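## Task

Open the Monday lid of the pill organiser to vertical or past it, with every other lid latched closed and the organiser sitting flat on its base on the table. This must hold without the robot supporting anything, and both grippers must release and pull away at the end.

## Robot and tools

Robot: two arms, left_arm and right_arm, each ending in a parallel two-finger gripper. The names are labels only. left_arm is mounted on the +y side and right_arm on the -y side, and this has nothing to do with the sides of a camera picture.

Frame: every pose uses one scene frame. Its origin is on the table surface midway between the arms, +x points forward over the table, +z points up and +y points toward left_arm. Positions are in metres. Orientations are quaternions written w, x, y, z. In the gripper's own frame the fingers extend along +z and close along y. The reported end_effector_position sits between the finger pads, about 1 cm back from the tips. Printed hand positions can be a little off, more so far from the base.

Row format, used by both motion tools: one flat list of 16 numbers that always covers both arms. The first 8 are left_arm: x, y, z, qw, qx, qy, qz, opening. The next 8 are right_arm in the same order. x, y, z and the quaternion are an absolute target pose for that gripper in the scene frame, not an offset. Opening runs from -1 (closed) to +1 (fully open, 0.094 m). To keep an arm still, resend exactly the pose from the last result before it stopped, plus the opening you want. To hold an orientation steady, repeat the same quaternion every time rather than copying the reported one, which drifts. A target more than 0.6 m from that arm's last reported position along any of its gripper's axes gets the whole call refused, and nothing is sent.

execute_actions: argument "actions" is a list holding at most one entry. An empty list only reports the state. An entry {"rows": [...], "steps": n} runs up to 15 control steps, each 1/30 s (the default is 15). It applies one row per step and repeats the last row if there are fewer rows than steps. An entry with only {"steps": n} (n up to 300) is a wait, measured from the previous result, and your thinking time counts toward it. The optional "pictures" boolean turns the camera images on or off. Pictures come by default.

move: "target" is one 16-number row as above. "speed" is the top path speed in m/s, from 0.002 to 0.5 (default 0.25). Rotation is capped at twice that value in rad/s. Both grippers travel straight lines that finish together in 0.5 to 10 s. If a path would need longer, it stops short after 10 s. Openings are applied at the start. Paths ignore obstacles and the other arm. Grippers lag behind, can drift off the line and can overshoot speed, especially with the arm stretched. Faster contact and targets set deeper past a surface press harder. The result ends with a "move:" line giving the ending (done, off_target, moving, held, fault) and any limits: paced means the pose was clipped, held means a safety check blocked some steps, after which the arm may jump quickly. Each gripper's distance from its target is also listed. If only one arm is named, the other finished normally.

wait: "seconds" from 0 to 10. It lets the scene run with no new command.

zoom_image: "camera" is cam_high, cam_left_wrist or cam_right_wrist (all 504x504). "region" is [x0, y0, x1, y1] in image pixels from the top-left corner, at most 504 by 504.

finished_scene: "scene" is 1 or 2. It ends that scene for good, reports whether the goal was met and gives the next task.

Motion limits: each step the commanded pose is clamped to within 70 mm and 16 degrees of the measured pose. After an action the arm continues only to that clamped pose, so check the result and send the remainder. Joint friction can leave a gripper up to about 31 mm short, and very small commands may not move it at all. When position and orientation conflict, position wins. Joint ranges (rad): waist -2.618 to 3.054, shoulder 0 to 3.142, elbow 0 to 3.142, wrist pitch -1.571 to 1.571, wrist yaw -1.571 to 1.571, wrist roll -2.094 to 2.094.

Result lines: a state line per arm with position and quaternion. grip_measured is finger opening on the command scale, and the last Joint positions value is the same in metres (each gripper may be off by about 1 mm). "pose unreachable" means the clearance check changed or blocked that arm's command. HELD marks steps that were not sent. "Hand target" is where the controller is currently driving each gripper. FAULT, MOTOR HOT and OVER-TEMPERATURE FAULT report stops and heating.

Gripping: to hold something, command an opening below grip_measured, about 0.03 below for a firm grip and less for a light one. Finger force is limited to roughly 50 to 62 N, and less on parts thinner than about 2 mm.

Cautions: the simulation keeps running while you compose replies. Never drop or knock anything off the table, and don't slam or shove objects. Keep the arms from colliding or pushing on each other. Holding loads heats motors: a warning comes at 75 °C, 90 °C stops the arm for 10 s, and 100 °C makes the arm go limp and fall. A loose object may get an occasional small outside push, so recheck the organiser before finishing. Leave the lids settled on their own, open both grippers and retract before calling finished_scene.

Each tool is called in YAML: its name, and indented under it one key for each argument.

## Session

execute_actions:
  actions: []

Scene clock: 0.00 s of 4800.00 s.
left_arm: end_effector_position=(+0.1889, +0.6257, +0.3934) grip_measured=+1.000 end_effector_quat_wxyz=(+0.480, -0.289, +0.781, +0.274) | right_arm: end_effector_position=(+0.2755, -0.6513, +0.1818) grip_measured=+1.000 end_effector_quat_wxyz=(-0.035, -0.081, +0.990, -0.107)
Joint positions: left_arm=[ 1.407  1.277  1.553 -0.704  0.361  0.323  0.094] | right_arm=[-0.739  1.867  1.854 -1.434  0.189 -0.986  0.094]
Joint velocities: left_arm=[-0.002 -0.002 -0.002  0.037  0.007 -0.007  0.   ] | right_arm=[ 0.002 -0.002  0.012 -0.022  0.037 -0.022  0.   ]
Hand target (left_arm): +0.189, +0.626, +0.393; +0.480, -0.289, +0.781, +0.274
Hand target (right_arm): +0.276, -0.651, +0.182; -0.035, -0.081, +0.990, -0.107

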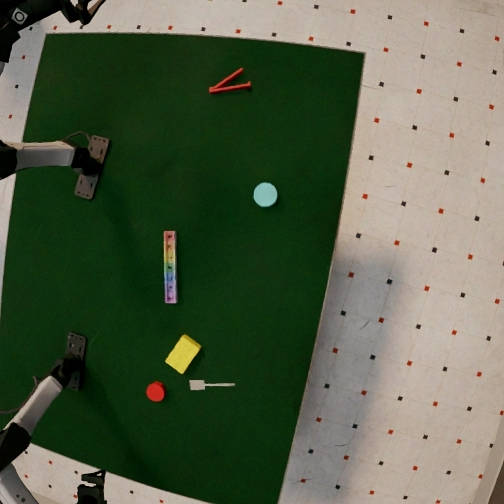

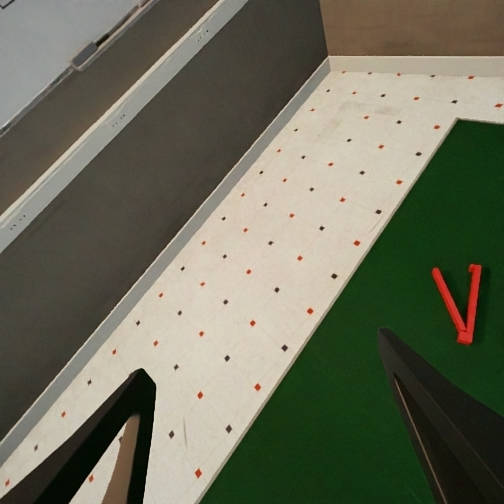

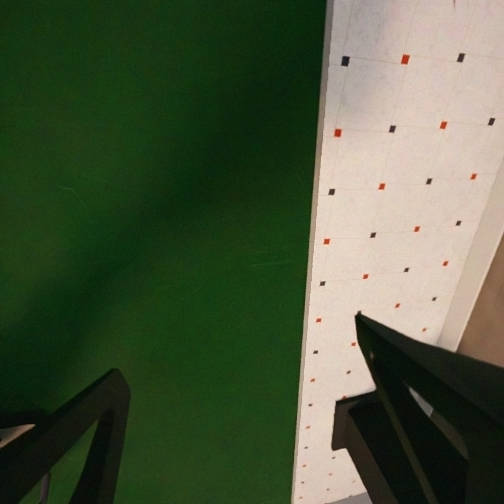

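zoom_image:
  camera: "cam_high"
  region: [120,215,220,315]

move:
  target: [0.25,0.25,0.2,0.305,0.527,0.686,0.397,-0.7,0.27,-0.12,0.17,0.19,-0.766,0.562,0.245,-1]
  speed: 0.4

Region (120, 215, 220, 315) of cam_high's 504x504 image, scaled by 5.040, with more detail than that image has.

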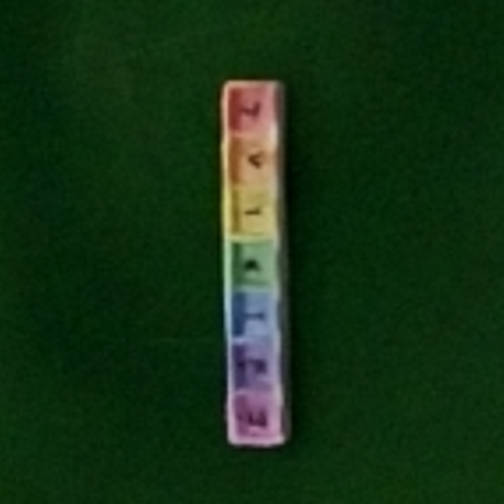

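Scene clock: 12.00 s of 4800.00 s.
left_arm: end_effector_position=(+0.2513, +0.2565, +0.2128) grip_measured=-0.697 end_effector_quat_wxyz=(+0.321, +0.518, +0.684, +0.400) | right_arm: end_effector_position=(+0.2722, -0.1198, +0.1630) grip_measured=-0.989 end_effector_quat_wxyz=(-0.193, +0.758, -0.567, -0.257)
Joint positions: left_arm=[-0.506  0.648  0.687 -0.749 -0.757  1.011  0.014] | right_arm=[ 0.563  1.609  1.35  -1.155 -0.639 -1.315  0.001]
Joint velocities: left_arm=[ 0.022 -0.017 -0.017  0.051 -0.022 -0.007 -0.001] | right_arm=[ 0.007  0.002 -0.007  0.022 -0.037 -0.051  0.   ]
Hand target (left_arm): +0.249, +0.257, +0.199; +0.295, +0.533, +0.684, +0.401
Hand target (right_arm): +0.278, -0.113, +0.169; -0.210, +0.764, -0.555, -0.255
Off the commanded pose (left_arm): 0.014 m, 2 deg.
Off the commanded pose (right_arm): 0.007 m, 2 deg.
After step 90, 5.93 s passed at rest.
move: off_target (left_arm)

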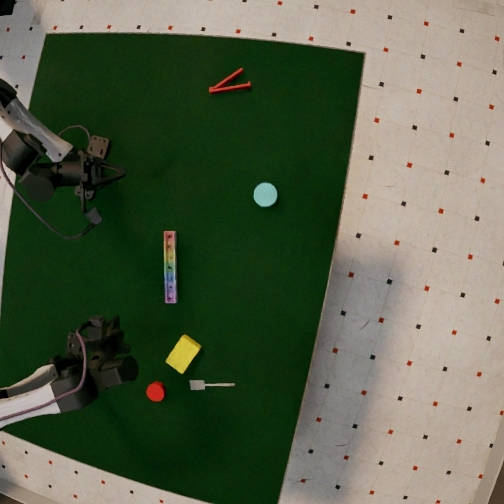

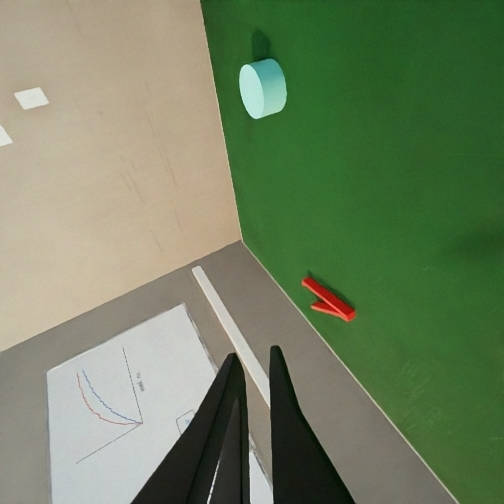

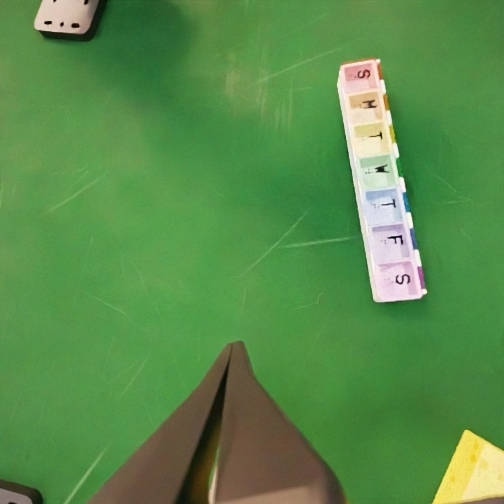

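move:
  target: [0.22,0.14,0.12,0.305,0.527,0.686,0.397,-0.7,0.345,-0.11,0.11,0.2126,-0.6744,0.6744,0.2126,0.2]
  speed: 0.3

Scene clock: 29.73 s of 4800.00 s.
left_arm: end_effector_position=(+0.2225, +0.1465, +0.1232) grip_measured=-0.697 end_effector_quat_wxyz=(+0.309, +0.520, +0.692, +0.394) | right_arm: end_effector_position=(+0.3441, -0.1079, +0.1167) grip_measured=+0.198 end_effector_quat_wxyz=(-0.214, +0.679, -0.668, -0.216)
Joint positions: left_arm=[-1.102  1.261  0.687 -0.879 -1.046  0.115  0.014] | right_arm=[ 0.536  1.756  1.335 -0.85  -0.549 -1.038  0.056]
Joint velocities: left_arm=[ 0.012 -0.017 -0.017 -0.051 -0.037 -0.081  0.   ] | right_arm=[ 0.017  0.002  0.012 -0.007  0.007 -0.037  0.002]
Hand target (left_arm): +0.222, +0.144, +0.123; +0.303, +0.526, +0.686, +0.401
Hand target (right_arm): +0.346, -0.110, +0.112; -0.213, +0.674, -0.675, -0.213
Off the commanded pose (left_arm): 0.008 m, 1 deg.
Off the commanded pose (right_arm): 0.007 m, 1 deg.
After step 90, 13.40 s passed at rest.
move: done

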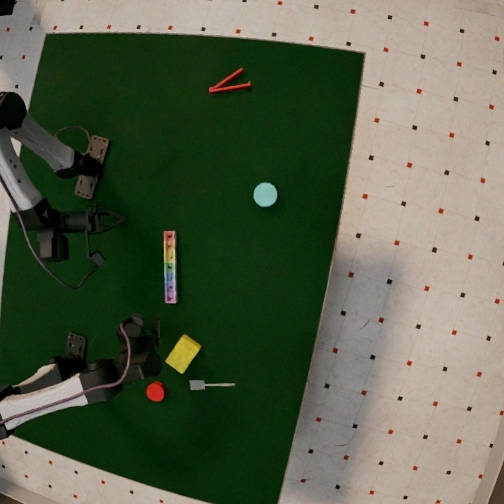

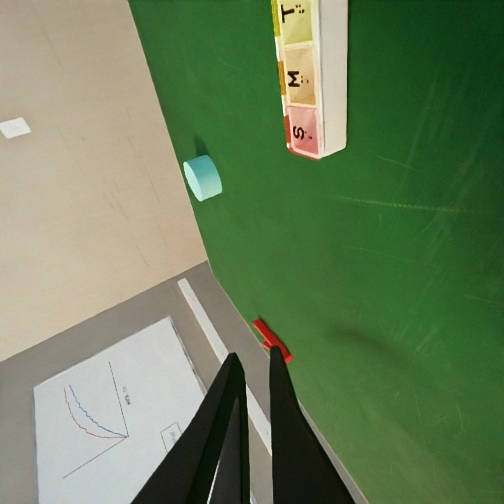

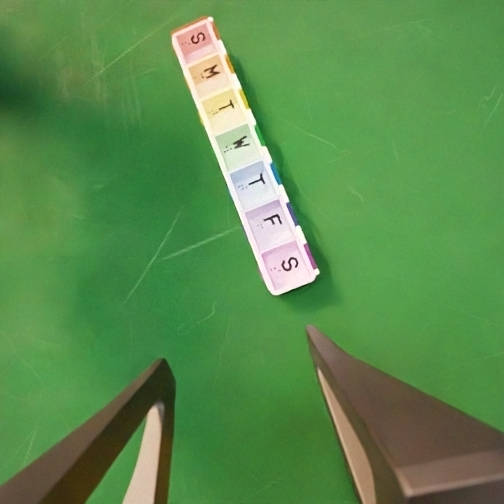

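move:
  target: [0.27,0.12,0.10,0.305,0.527,0.686,0.397,-0.7,0.385,-0.085,0.085,0.2126,-0.6744,0.6744,0.2126,0.2]
  speed: 0.2

Scene clock: 43.10 s of 4800.00 s.
left_arm: end_effector_position=(+0.2675, +0.1192, +0.1066) grip_measured=-0.697 end_effector_quat_wxyz=(+0.315, +0.524, +0.686, +0.395) | right_arm: end_effector_position=(+0.3781, -0.0917, +0.0794) grip_measured=+0.198 end_effector_quat_wxyz=(-0.198, +0.673, -0.678, -0.220)
Joint positions: left_arm=[-0.955  1.397  0.687 -0.477 -1.014  0.425  0.014] | right_arm=[ 0.536  1.949  1.442 -0.794 -0.544 -1.024  0.056]
Joint velocities: left_arm=[-0.002 -0.007 -0.012  0.066  0.051 -0.081 -0.   ] | right_arm=[-0.012 -0.017 -0.012 -0.081  0.022 -0.007 -0.001]
Hand target (left_arm): +0.269, +0.120, +0.100; +0.306, +0.528, +0.686, +0.396
Hand target (right_arm): +0.385, -0.085, +0.086; -0.213, +0.674, -0.675, -0.213
Off the commanded pose (left_arm): 0.007 m, 1 deg.
Off the commanded pose (right_arm): 0.011 m, 2 deg.
After step 90, 9.23 s passed at rest.
move: off_target (right_arm)

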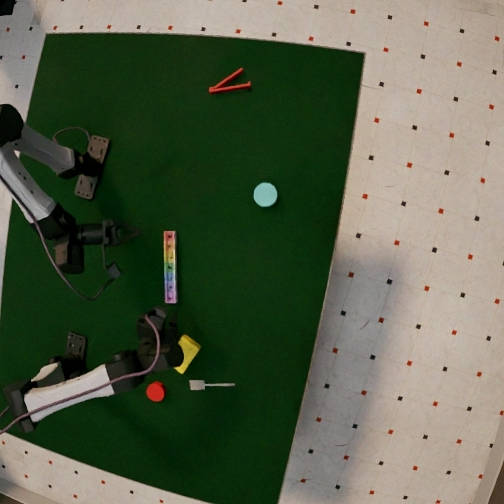

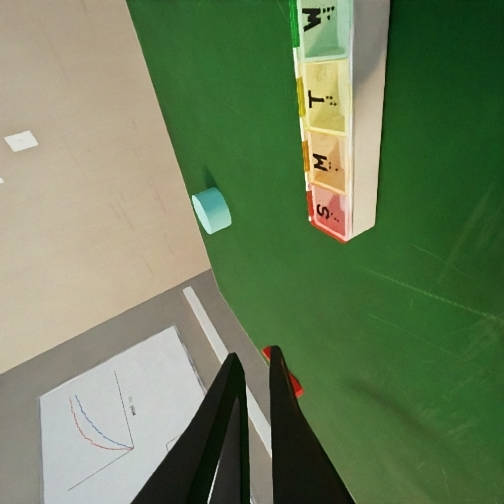

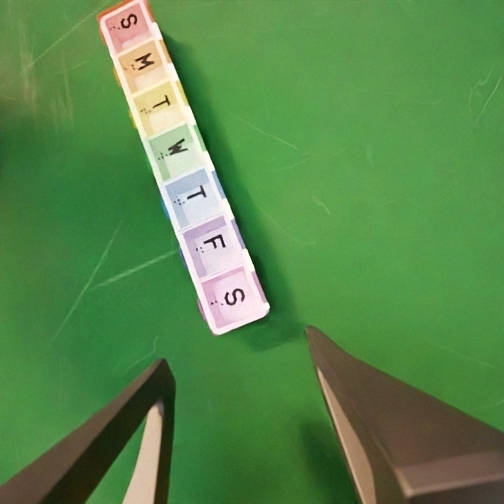

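move:
  target: [0.27,0.12,0.10,0.305,0.527,0.686,0.397,-0.7,0.387,-0.065,0.075,0.199,-0.714,0.632,0.225,0.2]
  speed: 0.15

Scene clock: 54.20 s of 4800.00 s.
left_arm: end_effector_position=(+0.2677, +0.1188, +0.1068) grip_measured=-0.697 end_effector_quat_wxyz=(+0.315, +0.524, +0.685, +0.395) | right_arm: end_effector_position=(+0.3878, -0.0694, +0.0712) grip_measured=+0.198 end_effector_quat_wxyz=(-0.198, +0.708, -0.640, -0.222)
Joint positions: left_arm=[-0.955  1.397  0.687 -0.473 -1.014  0.427  0.014] | right_arm=[ 0.569  2.049  1.555 -0.82  -0.553 -1.103  0.056]
Joint velocities: left_arm=[-0.022  0.002 -0.002 -0.022 -0.007  0.007 -0.   ] | right_arm=[ 0.007 -0.002  0.007 -0.007  0.081 -0.037  0.001]
Hand target (left_arm): +0.270, +0.120, +0.100; +0.305, +0.527, +0.687, +0.397
Hand target (right_arm): +0.387, -0.065, +0.075; -0.200, +0.714, -0.632, -0.225
Off the commanded pose (left_arm): 0.007 m, 1 deg.
Off the commanded pose (right_arm): 0.006 m, 1 deg.
After step 90, 7.30 s passed at rest.
move: done

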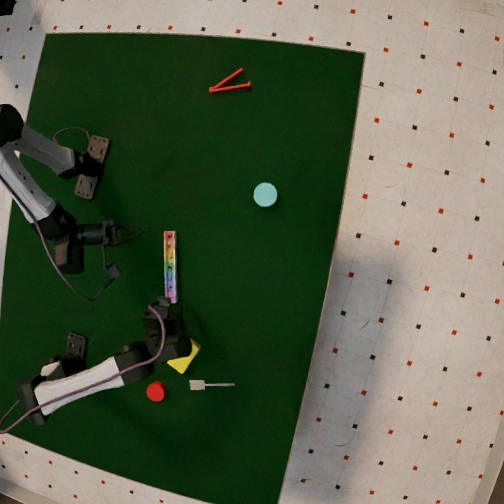

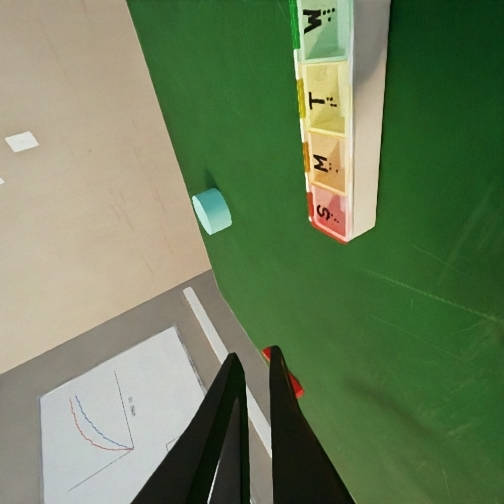

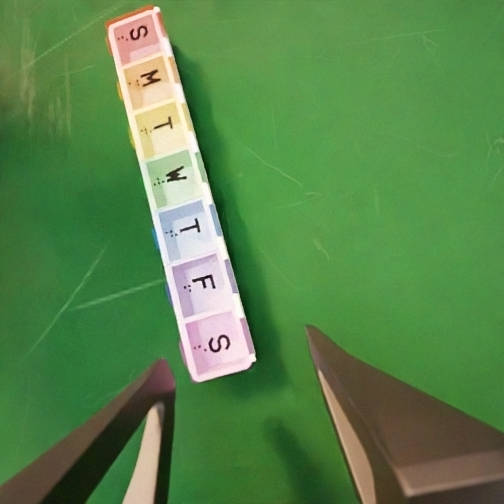

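move:
  target: [0.27,0.12,0.10,0.305,0.527,0.686,0.397,-0.7,0.377,-0.04,0.072,0.199,-0.714,0.632,0.225,0.2]
  speed: 0.1

move:
  target: [0.27,0.12,0.10,0.305,0.527,0.686,0.397,-0.7,0.377,-0.04,0.036,0.199,-0.714,0.632,0.225,0.2]
  speed: 0.05

Scene clock: 63.27 s of 4800.00 s.
left_arm: end_effector_position=(+0.2677, +0.1188, +0.1068) grip_measured=-0.697 end_effector_quat_wxyz=(+0.315, +0.524, +0.685, +0.395) | right_arm: end_effector_position=(+0.3694, -0.0455, +0.0680) grip_measured=+0.198 end_effector_quat_wxyz=(-0.186, +0.714, -0.633, -0.232)
Joint positions: left_arm=[-0.955  1.397  0.687 -0.473 -1.014  0.427  0.014] | right_arm=[ 0.636  2.059  1.555 -0.808 -0.553 -1.054  0.056]
Joint velocities: left_arm=[-0.017 -0.002 -0.002 -0.037  0.037 -0.037 -0.001] | right_arm=[ 0.007  0.007  0.012 -0.037 -0.037 -0.066  0.001]
Hand target (left_arm): +0.270, +0.120, +0.100; +0.305, +0.527, +0.687, +0.397
Hand target (right_arm): +0.377, -0.040, +0.073; -0.200, +0.714, -0.632, -0.226
Off the commanded pose (left_arm): 0.007 m, 1 deg.
Off the commanded pose (right_arm): 0.010 m, 2 deg.
After step 90, 5.27 s passed at rest.
move: done

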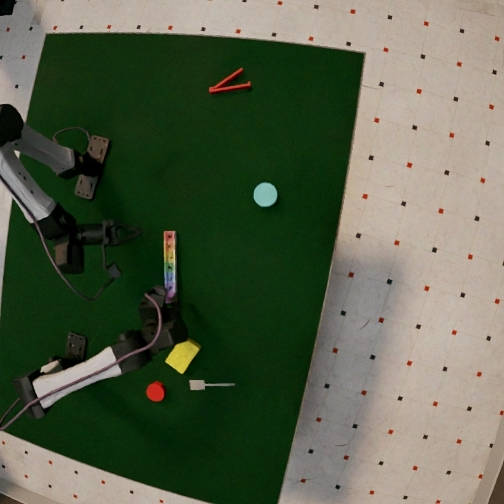

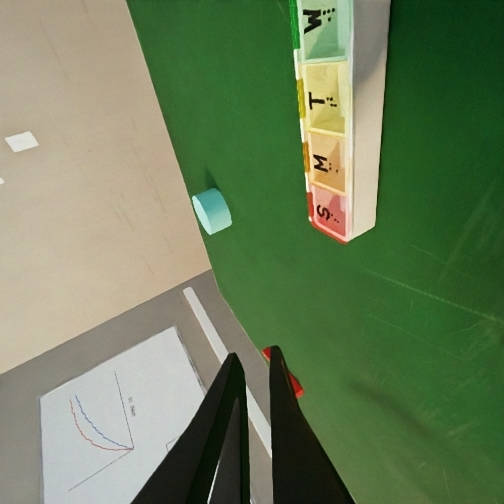

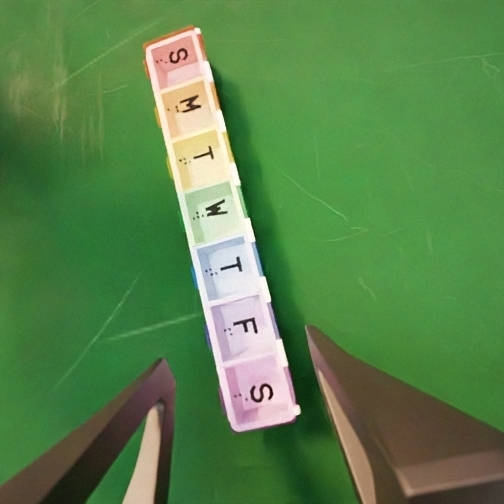

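Scene clock: 64.37 s of 4800.00 s.
left_arm: end_effector_position=(+0.2677, +0.1188, +0.1068) grip_measured=-0.697 end_effector_quat_wxyz=(+0.315, +0.524, +0.685, +0.395) | right_arm: end_effector_position=(+0.3782, -0.0401, +0.0417) grip_measured=+0.198 end_effector_quat_wxyz=(-0.200, +0.716, -0.629, -0.228)
Joint positions: left_arm=[-0.955  1.397  0.687 -0.473 -1.014  0.427  0.014] | right_arm=[ 0.636  2.106  1.51  -0.686 -0.552 -1.054  0.056]
Joint velocities: left_arm=[-0.002  0.002  0.012  0.066  0.022  0.037 -0.   ] | right_arm=[-0.002  0.007 -0.012 -0.022 -0.037 -0.007 -0.   ]
Hand target (left_arm): +0.270, +0.120, +0.100; +0.305, +0.527, +0.687, +0.397
Hand target (right_arm): +0.378, -0.040, +0.036; -0.199, +0.714, -0.632, -0.225
Off the commanded pose (left_arm): 0.007 m, 1 deg.
Off the commanded pose (right_arm): 0.006 m, 1 deg.
move: done

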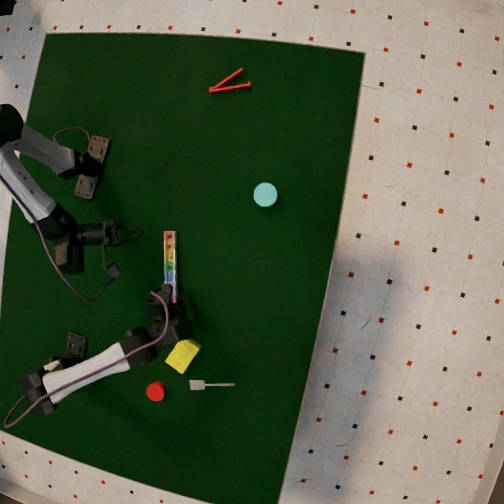

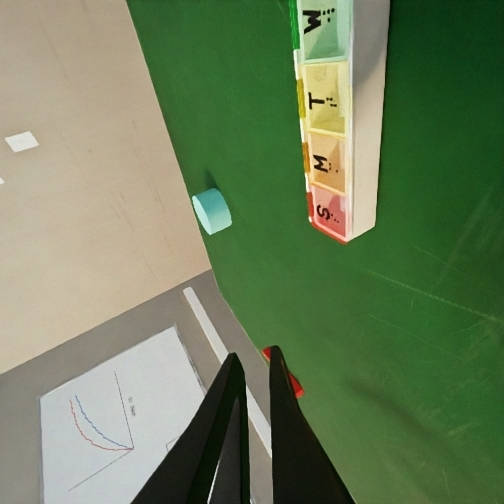

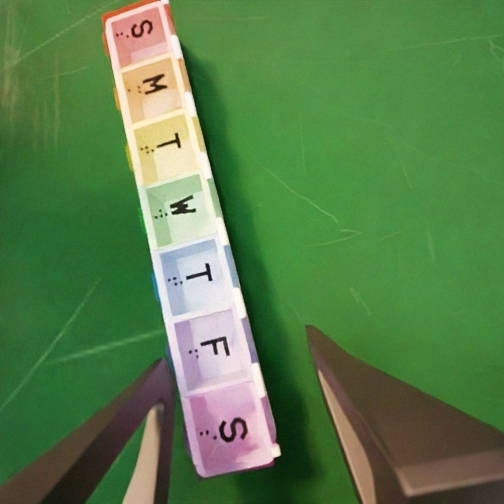

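move:
  target: [0.27,0.12,0.10,0.305,0.527,0.686,0.397,-0.7,0.364,-0.041,0.036,0.199,-0.714,0.632,0.225,0.2]
  speed: 0.03

move:
  target: [0.27,0.12,0.10,0.305,0.527,0.686,0.397,-0.7,0.366,-0.041,0.026,0.199,-0.714,0.632,0.225,0.2]
  speed: 0.03

Scene clock: 71.83 s of 4800.00 s.
left_arm: end_effector_position=(+0.2677, +0.1188, +0.1068) grip_measured=-0.697 end_effector_quat_wxyz=(+0.315, +0.524, +0.685, +0.395) | right_arm: end_effector_position=(+0.3651, -0.0426, +0.0326) grip_measured=+0.198 end_effector_quat_wxyz=(-0.192, +0.714, -0.633, -0.231)
Joint positions: left_arm=[-0.955  1.397  0.687 -0.473 -1.014  0.427  0.014] | right_arm=[ 0.648  2.085  1.443 -0.649 -0.549 -1.036  0.056]
Joint velocities: left_arm=[-0.007  0.002 -0.017  0.037 -0.081 -0.095  0.   ] | right_arm=[-0.027 -0.002  0.002 -0.022 -0.007 -0.125  0.001]
Hand target (left_arm): +0.270, +0.120, +0.100; +0.305, +0.527, +0.687, +0.397
Hand target (right_arm): +0.364, -0.041, +0.036; -0.199, +0.714, -0.632, -0.226
Off the commanded pose (left_arm): 0.007 m, 1 deg.
Off the commanded pose (right_arm): 0.004 m, 1 deg.
After step 90, 3.57 s passed at rest.
move: done

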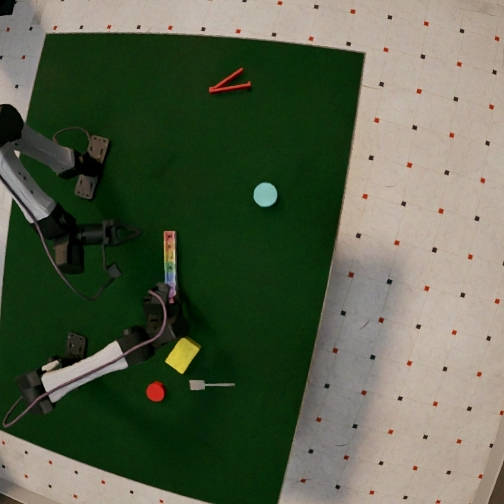

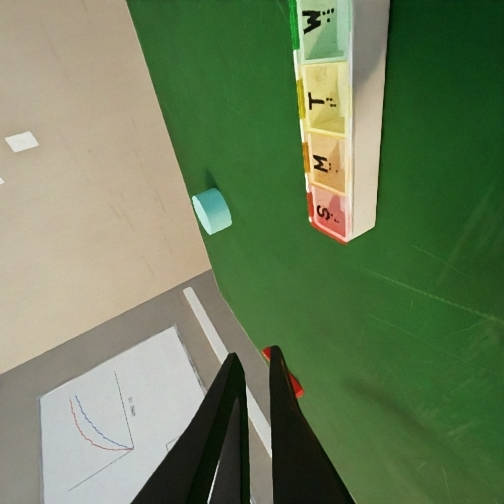

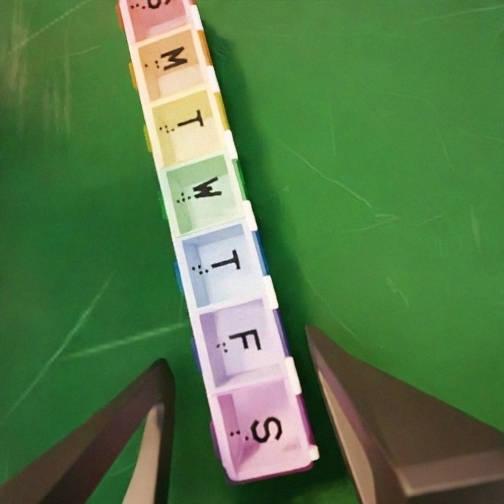

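Scene clock: 72.60 s of 4800.00 s.
left_arm: end_effector_position=(+0.2677, +0.1188, +0.1068) grip_measured=-0.697 end_effector_quat_wxyz=(+0.315, +0.524, +0.685, +0.395) | right_arm: end_effector_position=(+0.3670, -0.0414, +0.0309) grip_measured=+0.198 end_effector_quat_wxyz=(-0.199, +0.714, -0.631, -0.228)
Joint positions: left_arm=[-0.955  1.397  0.687 -0.473 -1.014  0.427  0.014] | right_arm=[ 0.648  2.085  1.431 -0.622 -0.549 -1.036  0.056]
Joint velocities: left_arm=[-0.002 -0.007 -0.002  0.11   0.022 -0.007 -0.001] | right_arm=[ 0.012 -0.002  0.007  0.007 -0.022 -0.037 -0.   ]
Hand target (left_arm): +0.270, +0.120, +0.100; +0.305, +0.527, +0.687, +0.397
Hand target (right_arm): +0.366, -0.041, +0.026; -0.199, +0.714, -0.632, -0.225
Off the commanded pose (left_arm): 0.007 m, 1 deg.
Off the commanded pose (right_arm): 0.005 m, 0 deg.
move: done

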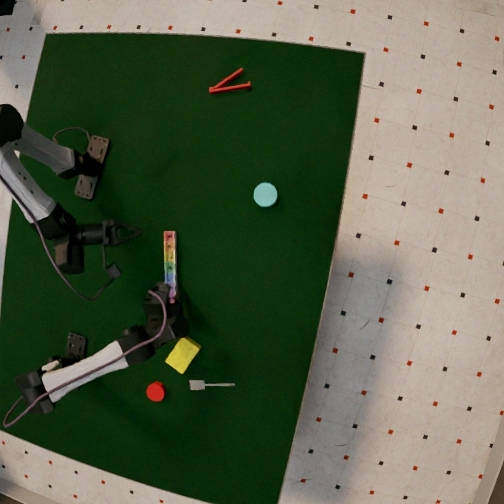

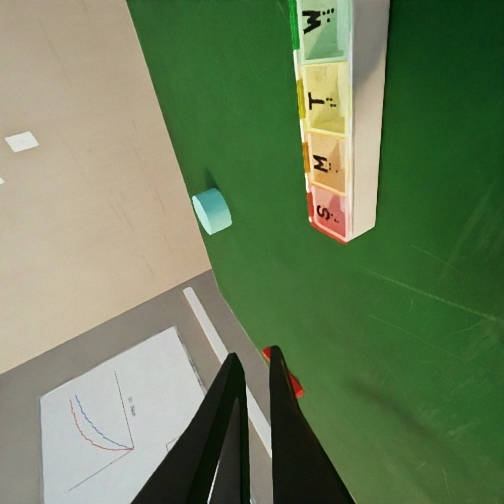

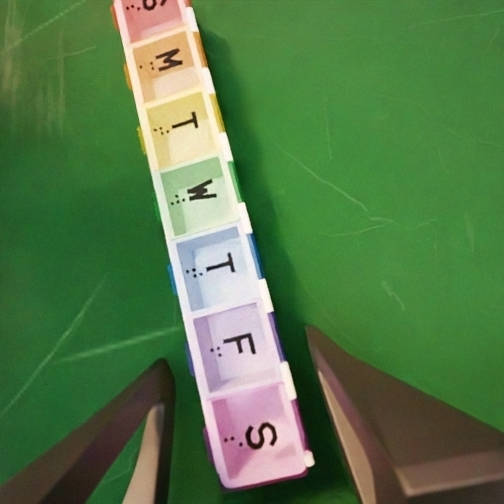

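move:
  target: [0.295,0.075,0.06,0.305,0.527,0.686,0.397,-0.7,0.366,-0.041,0.026,0.199,-0.714,0.632,0.225,-0.35]
  speed: 0.08

Scene clock: 81.03 s of 4800.00 s.
left_arm: end_effector_position=(+0.2906, +0.0783, +0.0651) grip_measured=-0.697 end_effector_quat_wxyz=(+0.308, +0.527, +0.684, +0.399) | right_arm: end_effector_position=(+0.3675, -0.0411, +0.0311) grip_measured=-0.307 end_effector_quat_wxyz=(-0.200, +0.714, -0.631, -0.228)
Joint positions: left_arm=[-0.949  1.689  0.776 -0.281 -1.013  0.434  0.014] | right_arm=[ 0.648  2.085  1.431 -0.619 -0.548 -1.036  0.033]
Joint velocities: left_arm=[ 0.002  0.002  0.007 -0.051  0.007 -0.051 -0.   ] | right_arm=[ 0.002  0.002  0.007 -0.037  0.007  0.066  0.   ]
Hand target (left_arm): +0.295, +0.075, +0.061; +0.305, +0.527, +0.686, +0.397
Hand target (right_arm): +0.366, -0.041, +0.026; -0.199, +0.714, -0.632, -0.225
Off the commanded pose (left_arm): 0.007 m, 0 deg.
Off the commanded pose (right_arm): 0.005 m, 0 deg.
After step 90, 4.07 s passed at rest.
move: done

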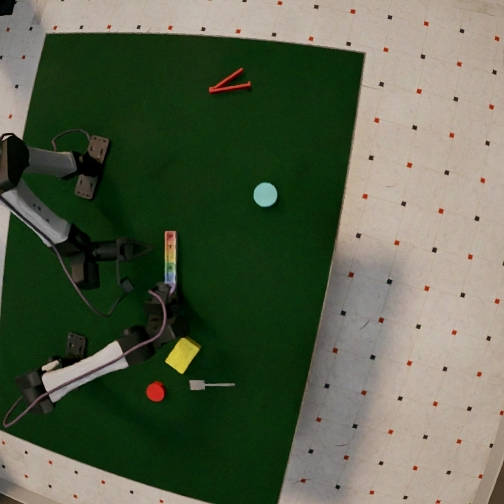

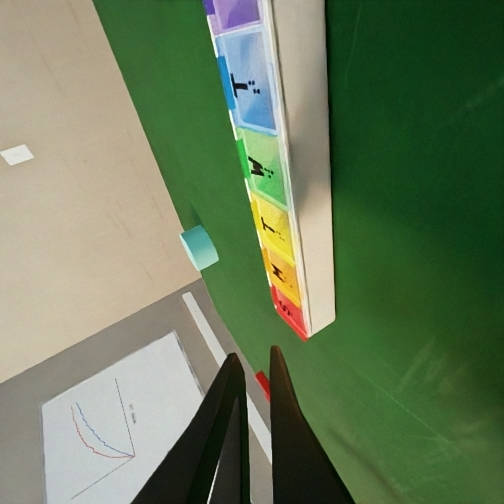

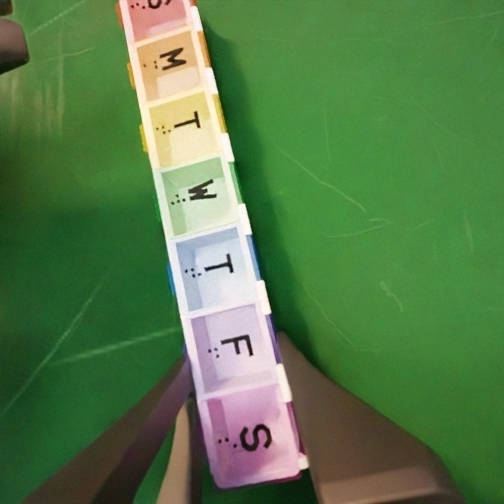

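zoom_image:
  camera: "cam_left_wrist"
  region: [200,200,380,380]

zoom_image:
  camera: "cam_right_wrist"
  region: [0,0,260,200]

Region (200, 200, 380, 380) of cam_left_wrist's 504x504 image, scaled by 2.800, with more detail than that image has.

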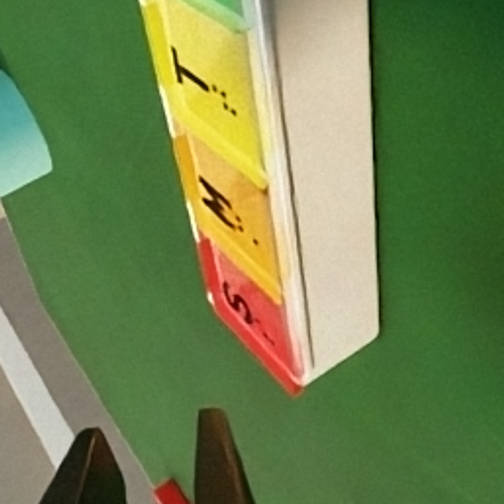

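Region (0, 0, 260, 200) of cam_right_wrist's 504x504 image, scaled by 1.938, with more detail than that image has; it fills the top 388 rows of this view, and the rest is white.

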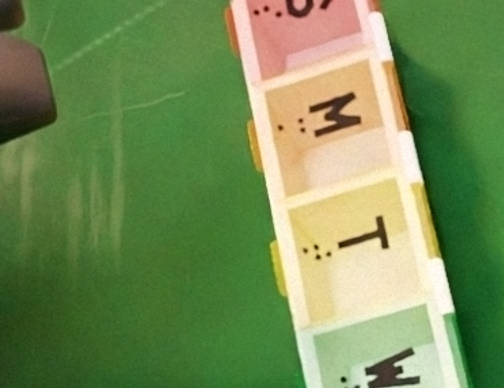

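move:
  target: [0.305,0.074,0.032,0.305,0.527,0.686,0.397,-0.7,0.366,-0.041,0.026,0.199,-0.714,0.632,0.225,-0.35]
  speed: 0.05

Scene clock: 105.23 s of 4800.00 s.
left_arm: end_effector_position=(+0.3054, +0.0673, +0.0456) grip_measured=-0.697 end_effector_quat_wxyz=(+0.321, +0.519, +0.688, +0.393) | right_arm: end_effector_position=(+0.3675, -0.0411, +0.0311) grip_measured=-0.307 end_effector_quat_wxyz=(-0.200, +0.714, -0.631, -0.228)
Joint positions: left_arm=[-0.922  1.787  0.776 -0.111 -1.003  0.479  0.014] | right_arm=[ 0.648  2.085  1.431 -0.619 -0.548 -1.036  0.033]
Joint velocities: left_arm=[ 0.012 -0.012 -0.002  0.051 -0.037  0.007  0.   ] | right_arm=[ 0.007  0.007  0.007 -0.051 -0.022  0.007  0.   ]
Hand target (left_arm): +0.305, +0.074, +0.033; +0.305, +0.527, +0.687, +0.397
Hand target (right_arm): +0.366, -0.041, +0.026; -0.199, +0.714, -0.632, -0.225
Off the commanded pose (left_arm): 0.015 m, 2 deg.
Off the commanded pose (right_arm): 0.005 m, 0 deg.
After step 90, 20.00 s passed at rest.
move: off_target (left_arm)

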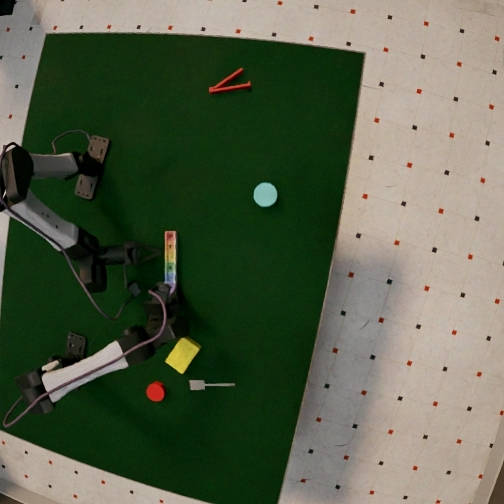

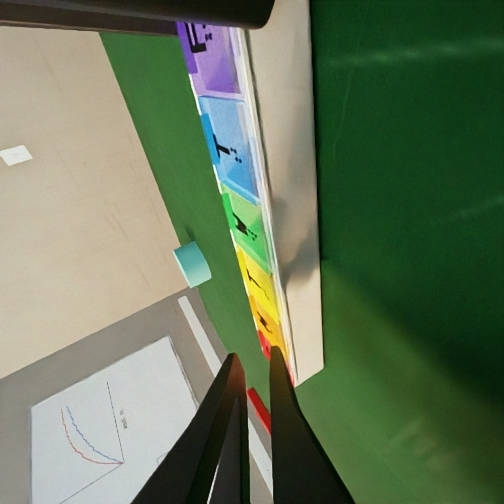

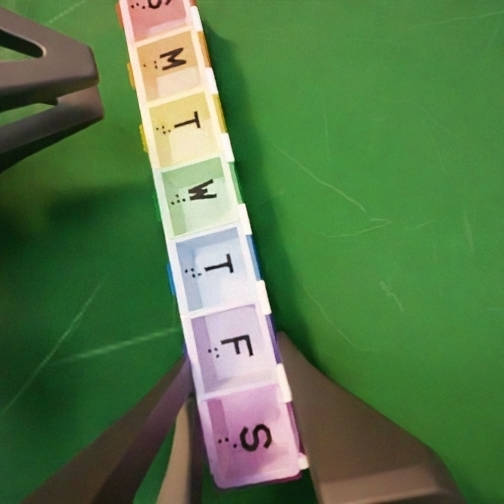

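move:
  target: [0.303,0.088,0.024,0.305,0.527,0.686,0.397,-0.7,0.366,-0.041,0.026,0.199,-0.714,0.632,0.225,-0.35]
  speed: 0.04

Scene clock: 113.13 s of 4800.00 s.
left_arm: end_effector_position=(+0.3035, +0.0814, +0.0334) grip_measured=-0.697 end_effector_quat_wxyz=(+0.316, +0.521, +0.687, +0.396) | right_arm: end_effector_position=(+0.3675, -0.0411, +0.0311) grip_measured=-0.307 end_effector_quat_wxyz=(-0.200, +0.714, -0.631, -0.228)
Joint positions: left_arm=[-0.903  1.787  0.707 -0.032 -0.996  0.508  0.014] | right_arm=[ 0.648  2.085  1.431 -0.619 -0.548 -1.036  0.033]
Joint velocities: left_arm=[ 0.007  0.017 -0.002  0.066 -0.037 -0.007  0.   ] | right_arm=[ 0.007 -0.012 -0.012  0.007 -0.051  0.051  0.001]
Hand target (left_arm): +0.302, +0.088, +0.024; +0.305, +0.527, +0.687, +0.397
Hand target (right_arm): +0.366, -0.041, +0.026; -0.199, +0.714, -0.632, -0.225
Off the commanded pose (left_arm): 0.012 m, 1 deg.
Off the commanded pose (right_arm): 0.005 m, 0 deg.
After step 90, 3.90 s passed at rest.
move: off_target (left_arm)

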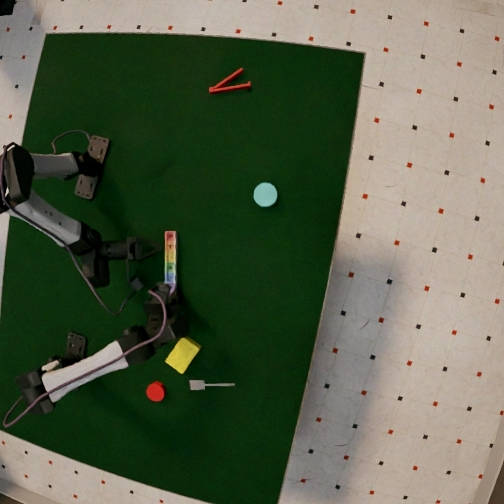

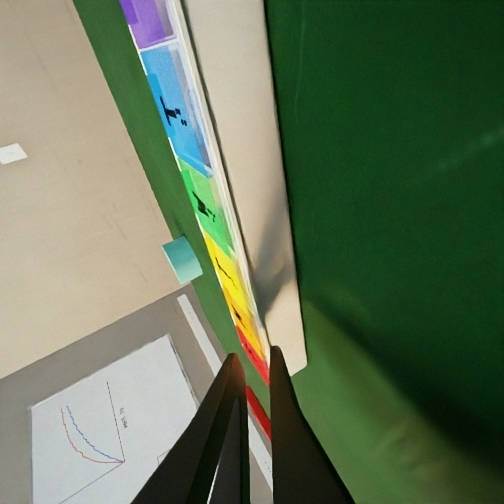

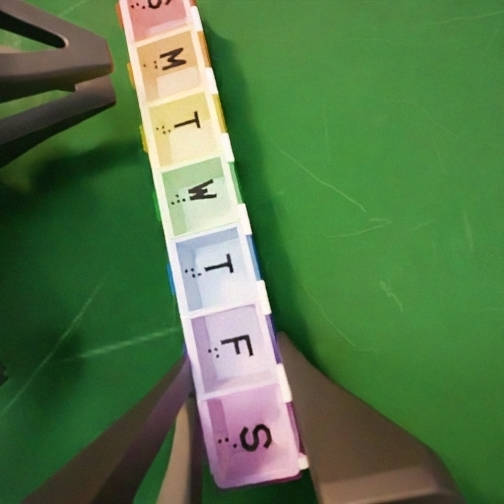

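move:
  target: [0.303,0.093,0.013,0.305,0.527,0.686,0.397,-0.7,0.366,-0.041,0.026,0.199,-0.714,0.632,0.225,-0.35]
  speed: 0.03

Scene clock: 119.77 s of 4800.00 s.
left_arm: end_effector_position=(+0.3049, +0.0842, +0.0303) grip_measured=-0.697 end_effector_quat_wxyz=(+0.326, +0.515, +0.689, +0.392) | right_arm: end_effector_position=(+0.3675, -0.0411, +0.0311) grip_measured=-0.307 end_effector_quat_wxyz=(-0.200, +0.714, -0.631, -0.228)
Joint positions: left_arm=[-0.894  1.787  0.673  0.042 -0.992  0.524  0.014] | right_arm=[ 0.648  2.085  1.431 -0.619 -0.548 -1.036  0.033]
Joint velocities: left_arm=[-0.012 -0.007 -0.017 -0.081 -0.022  0.037 -0.   ] | right_arm=[-0.007 -0.007 -0.002 -0.022  0.066 -0.051 -0.   ]
Hand target (left_arm): +0.302, +0.093, +0.014; +0.305, +0.527, +0.687, +0.397
Hand target (right_arm): +0.366, -0.041, +0.026; -0.199, +0.714, -0.632, -0.225
Off the commanded pose (left_arm): 0.019 m, 3 deg.
Off the commanded pose (right_arm): 0.005 m, 0 deg.
After step 90, 2.60 s passed at rest.
move: off_target (left_arm)

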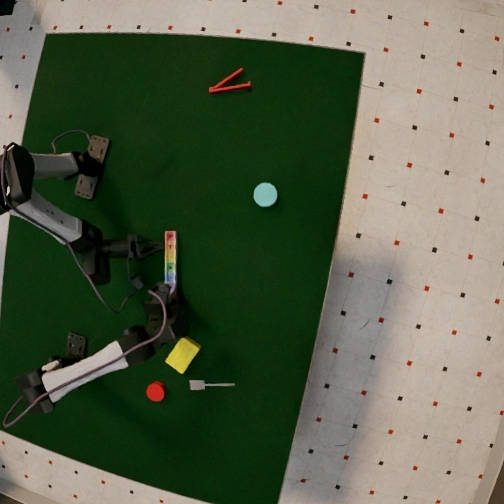

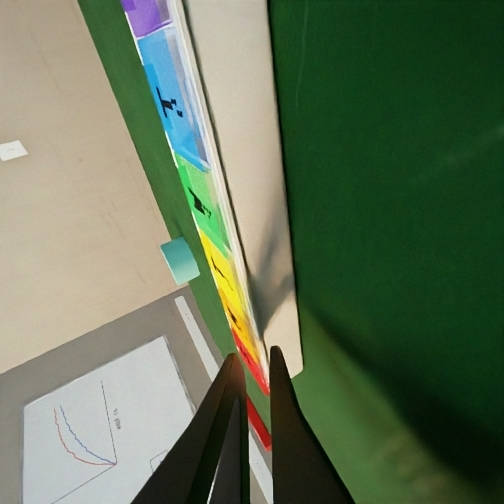

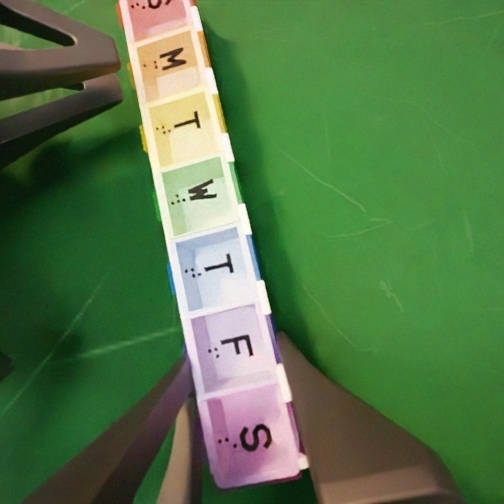

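move:
  target: [0.296,0.096,0.006,0.305,0.527,0.686,0.397,-0.7,0.366,-0.041,0.026,0.199,-0.714,0.632,0.225,-0.35]
  speed: 0.03

Scene clock: 127.07 s of 4800.00 s.
left_arm: end_effector_position=(+0.3007, +0.0912, +0.0185) grip_measured=-0.697 end_effector_quat_wxyz=(+0.316, +0.519, +0.689, +0.395) | right_arm: end_effector_position=(+0.3675, -0.0411, +0.0311) grip_measured=-0.307 end_effector_quat_wxyz=(-0.200, +0.714, -0.631, -0.228)
Joint positions: left_arm=[-0.894  1.811  0.646  0.063 -0.992  0.514  0.014] | right_arm=[ 0.648  2.085  1.431 -0.619 -0.548 -1.036  0.033]
Joint velocities: left_arm=[ 0.007 -0.002 -0.002 -0.037 -0.066  0.007  0.   ] | right_arm=[-0.002 -0.017 -0.012  0.007  0.037 -0.066  0.001]
Hand target (left_arm): +0.296, +0.096, +0.007; +0.305, +0.527, +0.687, +0.397
Hand target (right_arm): +0.366, -0.041, +0.026; -0.199, +0.714, -0.632, -0.225
Off the commanded pose (left_arm): 0.014 m, 2 deg.
Off the commanded pose (right_arm): 0.005 m, 0 deg.
After step 90, 3.03 s passed at rest.
move: off_target (left_arm)

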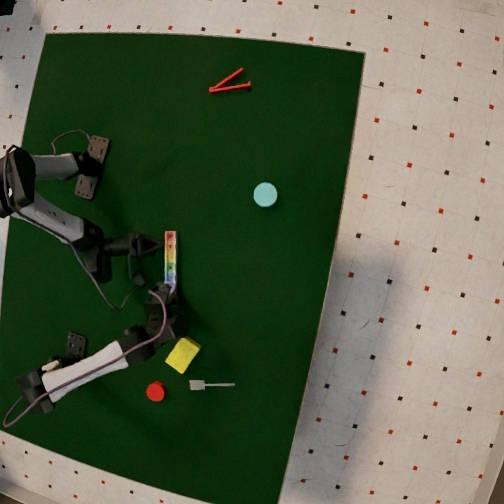

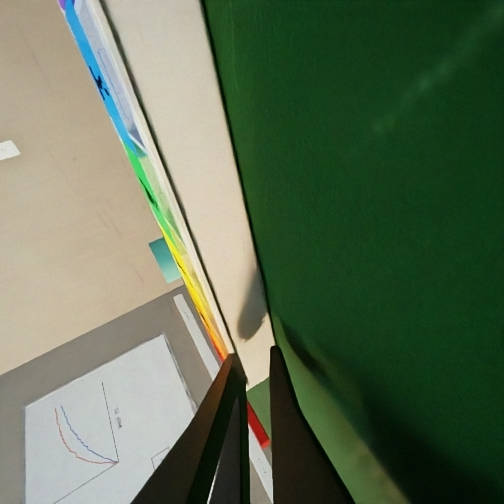

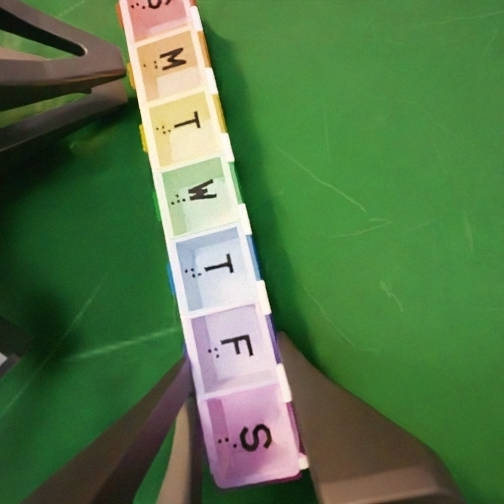

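zoom_image:
  camera: "cam_right_wrist"
  region: [60,20,220,150]

zoom_image:
  camera: "cam_left_wrist"
  region: [170,260,330,420]

Region (60, 20, 220, 150) of cam_right_wrist's 504x504 image, scaled by 3.150, with more detail than that image has; it fills the top 410 rows of this view, and the rest is white.

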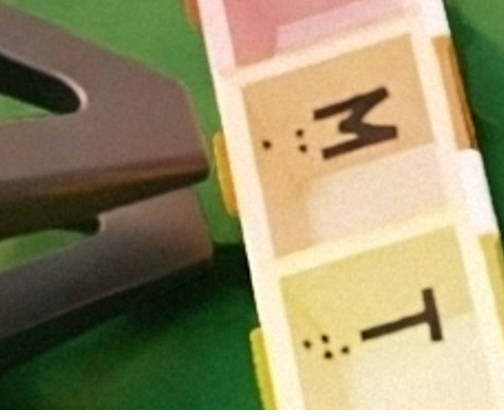

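Region (170, 260, 330, 420) of cam_left_wrist's 504x504 image, scaled by 3.150, with more detail than that image has.

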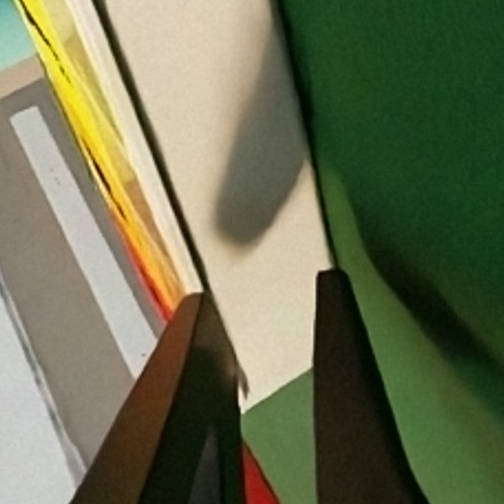

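move:
  target: [0.297,0.093,0.02,0.305,0.527,0.686,0.397,-0.7,0.366,-0.041,0.026,0.199,-0.714,0.632,0.225,-0.35]
  speed: 0.02

Scene clock: 141.20 s of 4800.00 s.
left_arm: end_effector_position=(+0.2983, +0.0953, +0.0162) grip_measured=-0.697 end_effector_quat_wxyz=(+0.304, +0.526, +0.687, +0.399) | right_arm: end_effector_position=(+0.3675, -0.0411, +0.0311) grip_measured=-0.307 end_effector_quat_wxyz=(-0.200, +0.714, -0.631, -0.228)
Joint positions: left_arm=[-0.894  1.811  0.646  0.032 -0.992  0.513  0.014] | right_arm=[ 0.648  2.085  1.431 -0.619 -0.548 -1.036  0.033]
Joint velocities: left_arm=[-0.002  0.002  0.017 -0.051 -0.022 -0.081  0.   ] | right_arm=[-0.002  0.012  0.007  0.022 -0.007 -0.022  0.   ]
Hand target (left_arm): +0.297, +0.093, +0.020; +0.305, +0.527, +0.686, +0.397
Hand target (right_arm): +0.366, -0.041, +0.026; -0.199, +0.714, -0.632, -0.225
Off the commanded pose (left_arm): 0.005 m, 0 deg.
Off the commanded pose (right_arm): 0.005 m, 0 deg.
After step 90, 10.13 s passed at rest.
move: done

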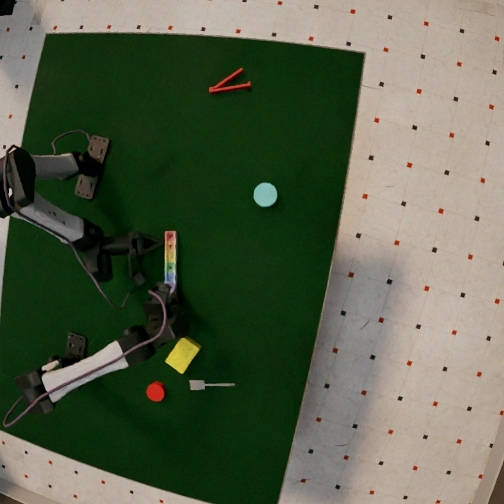

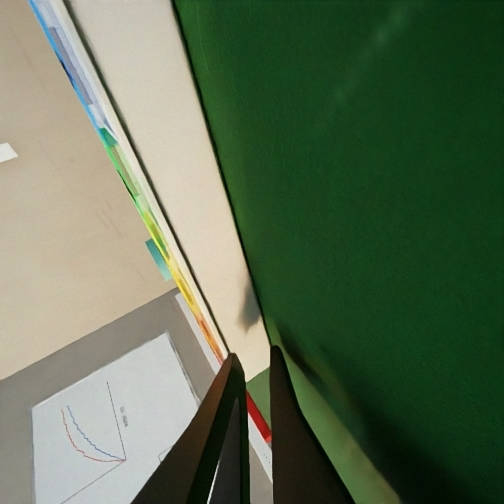

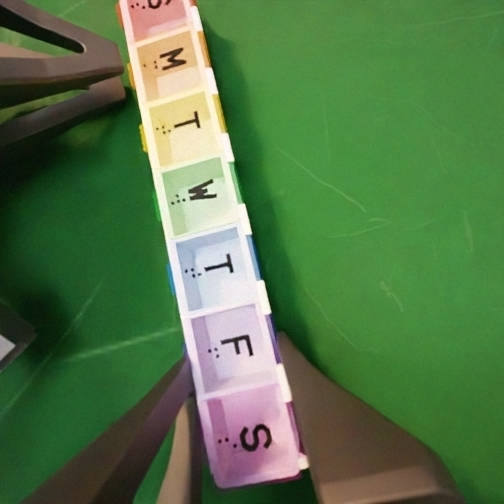

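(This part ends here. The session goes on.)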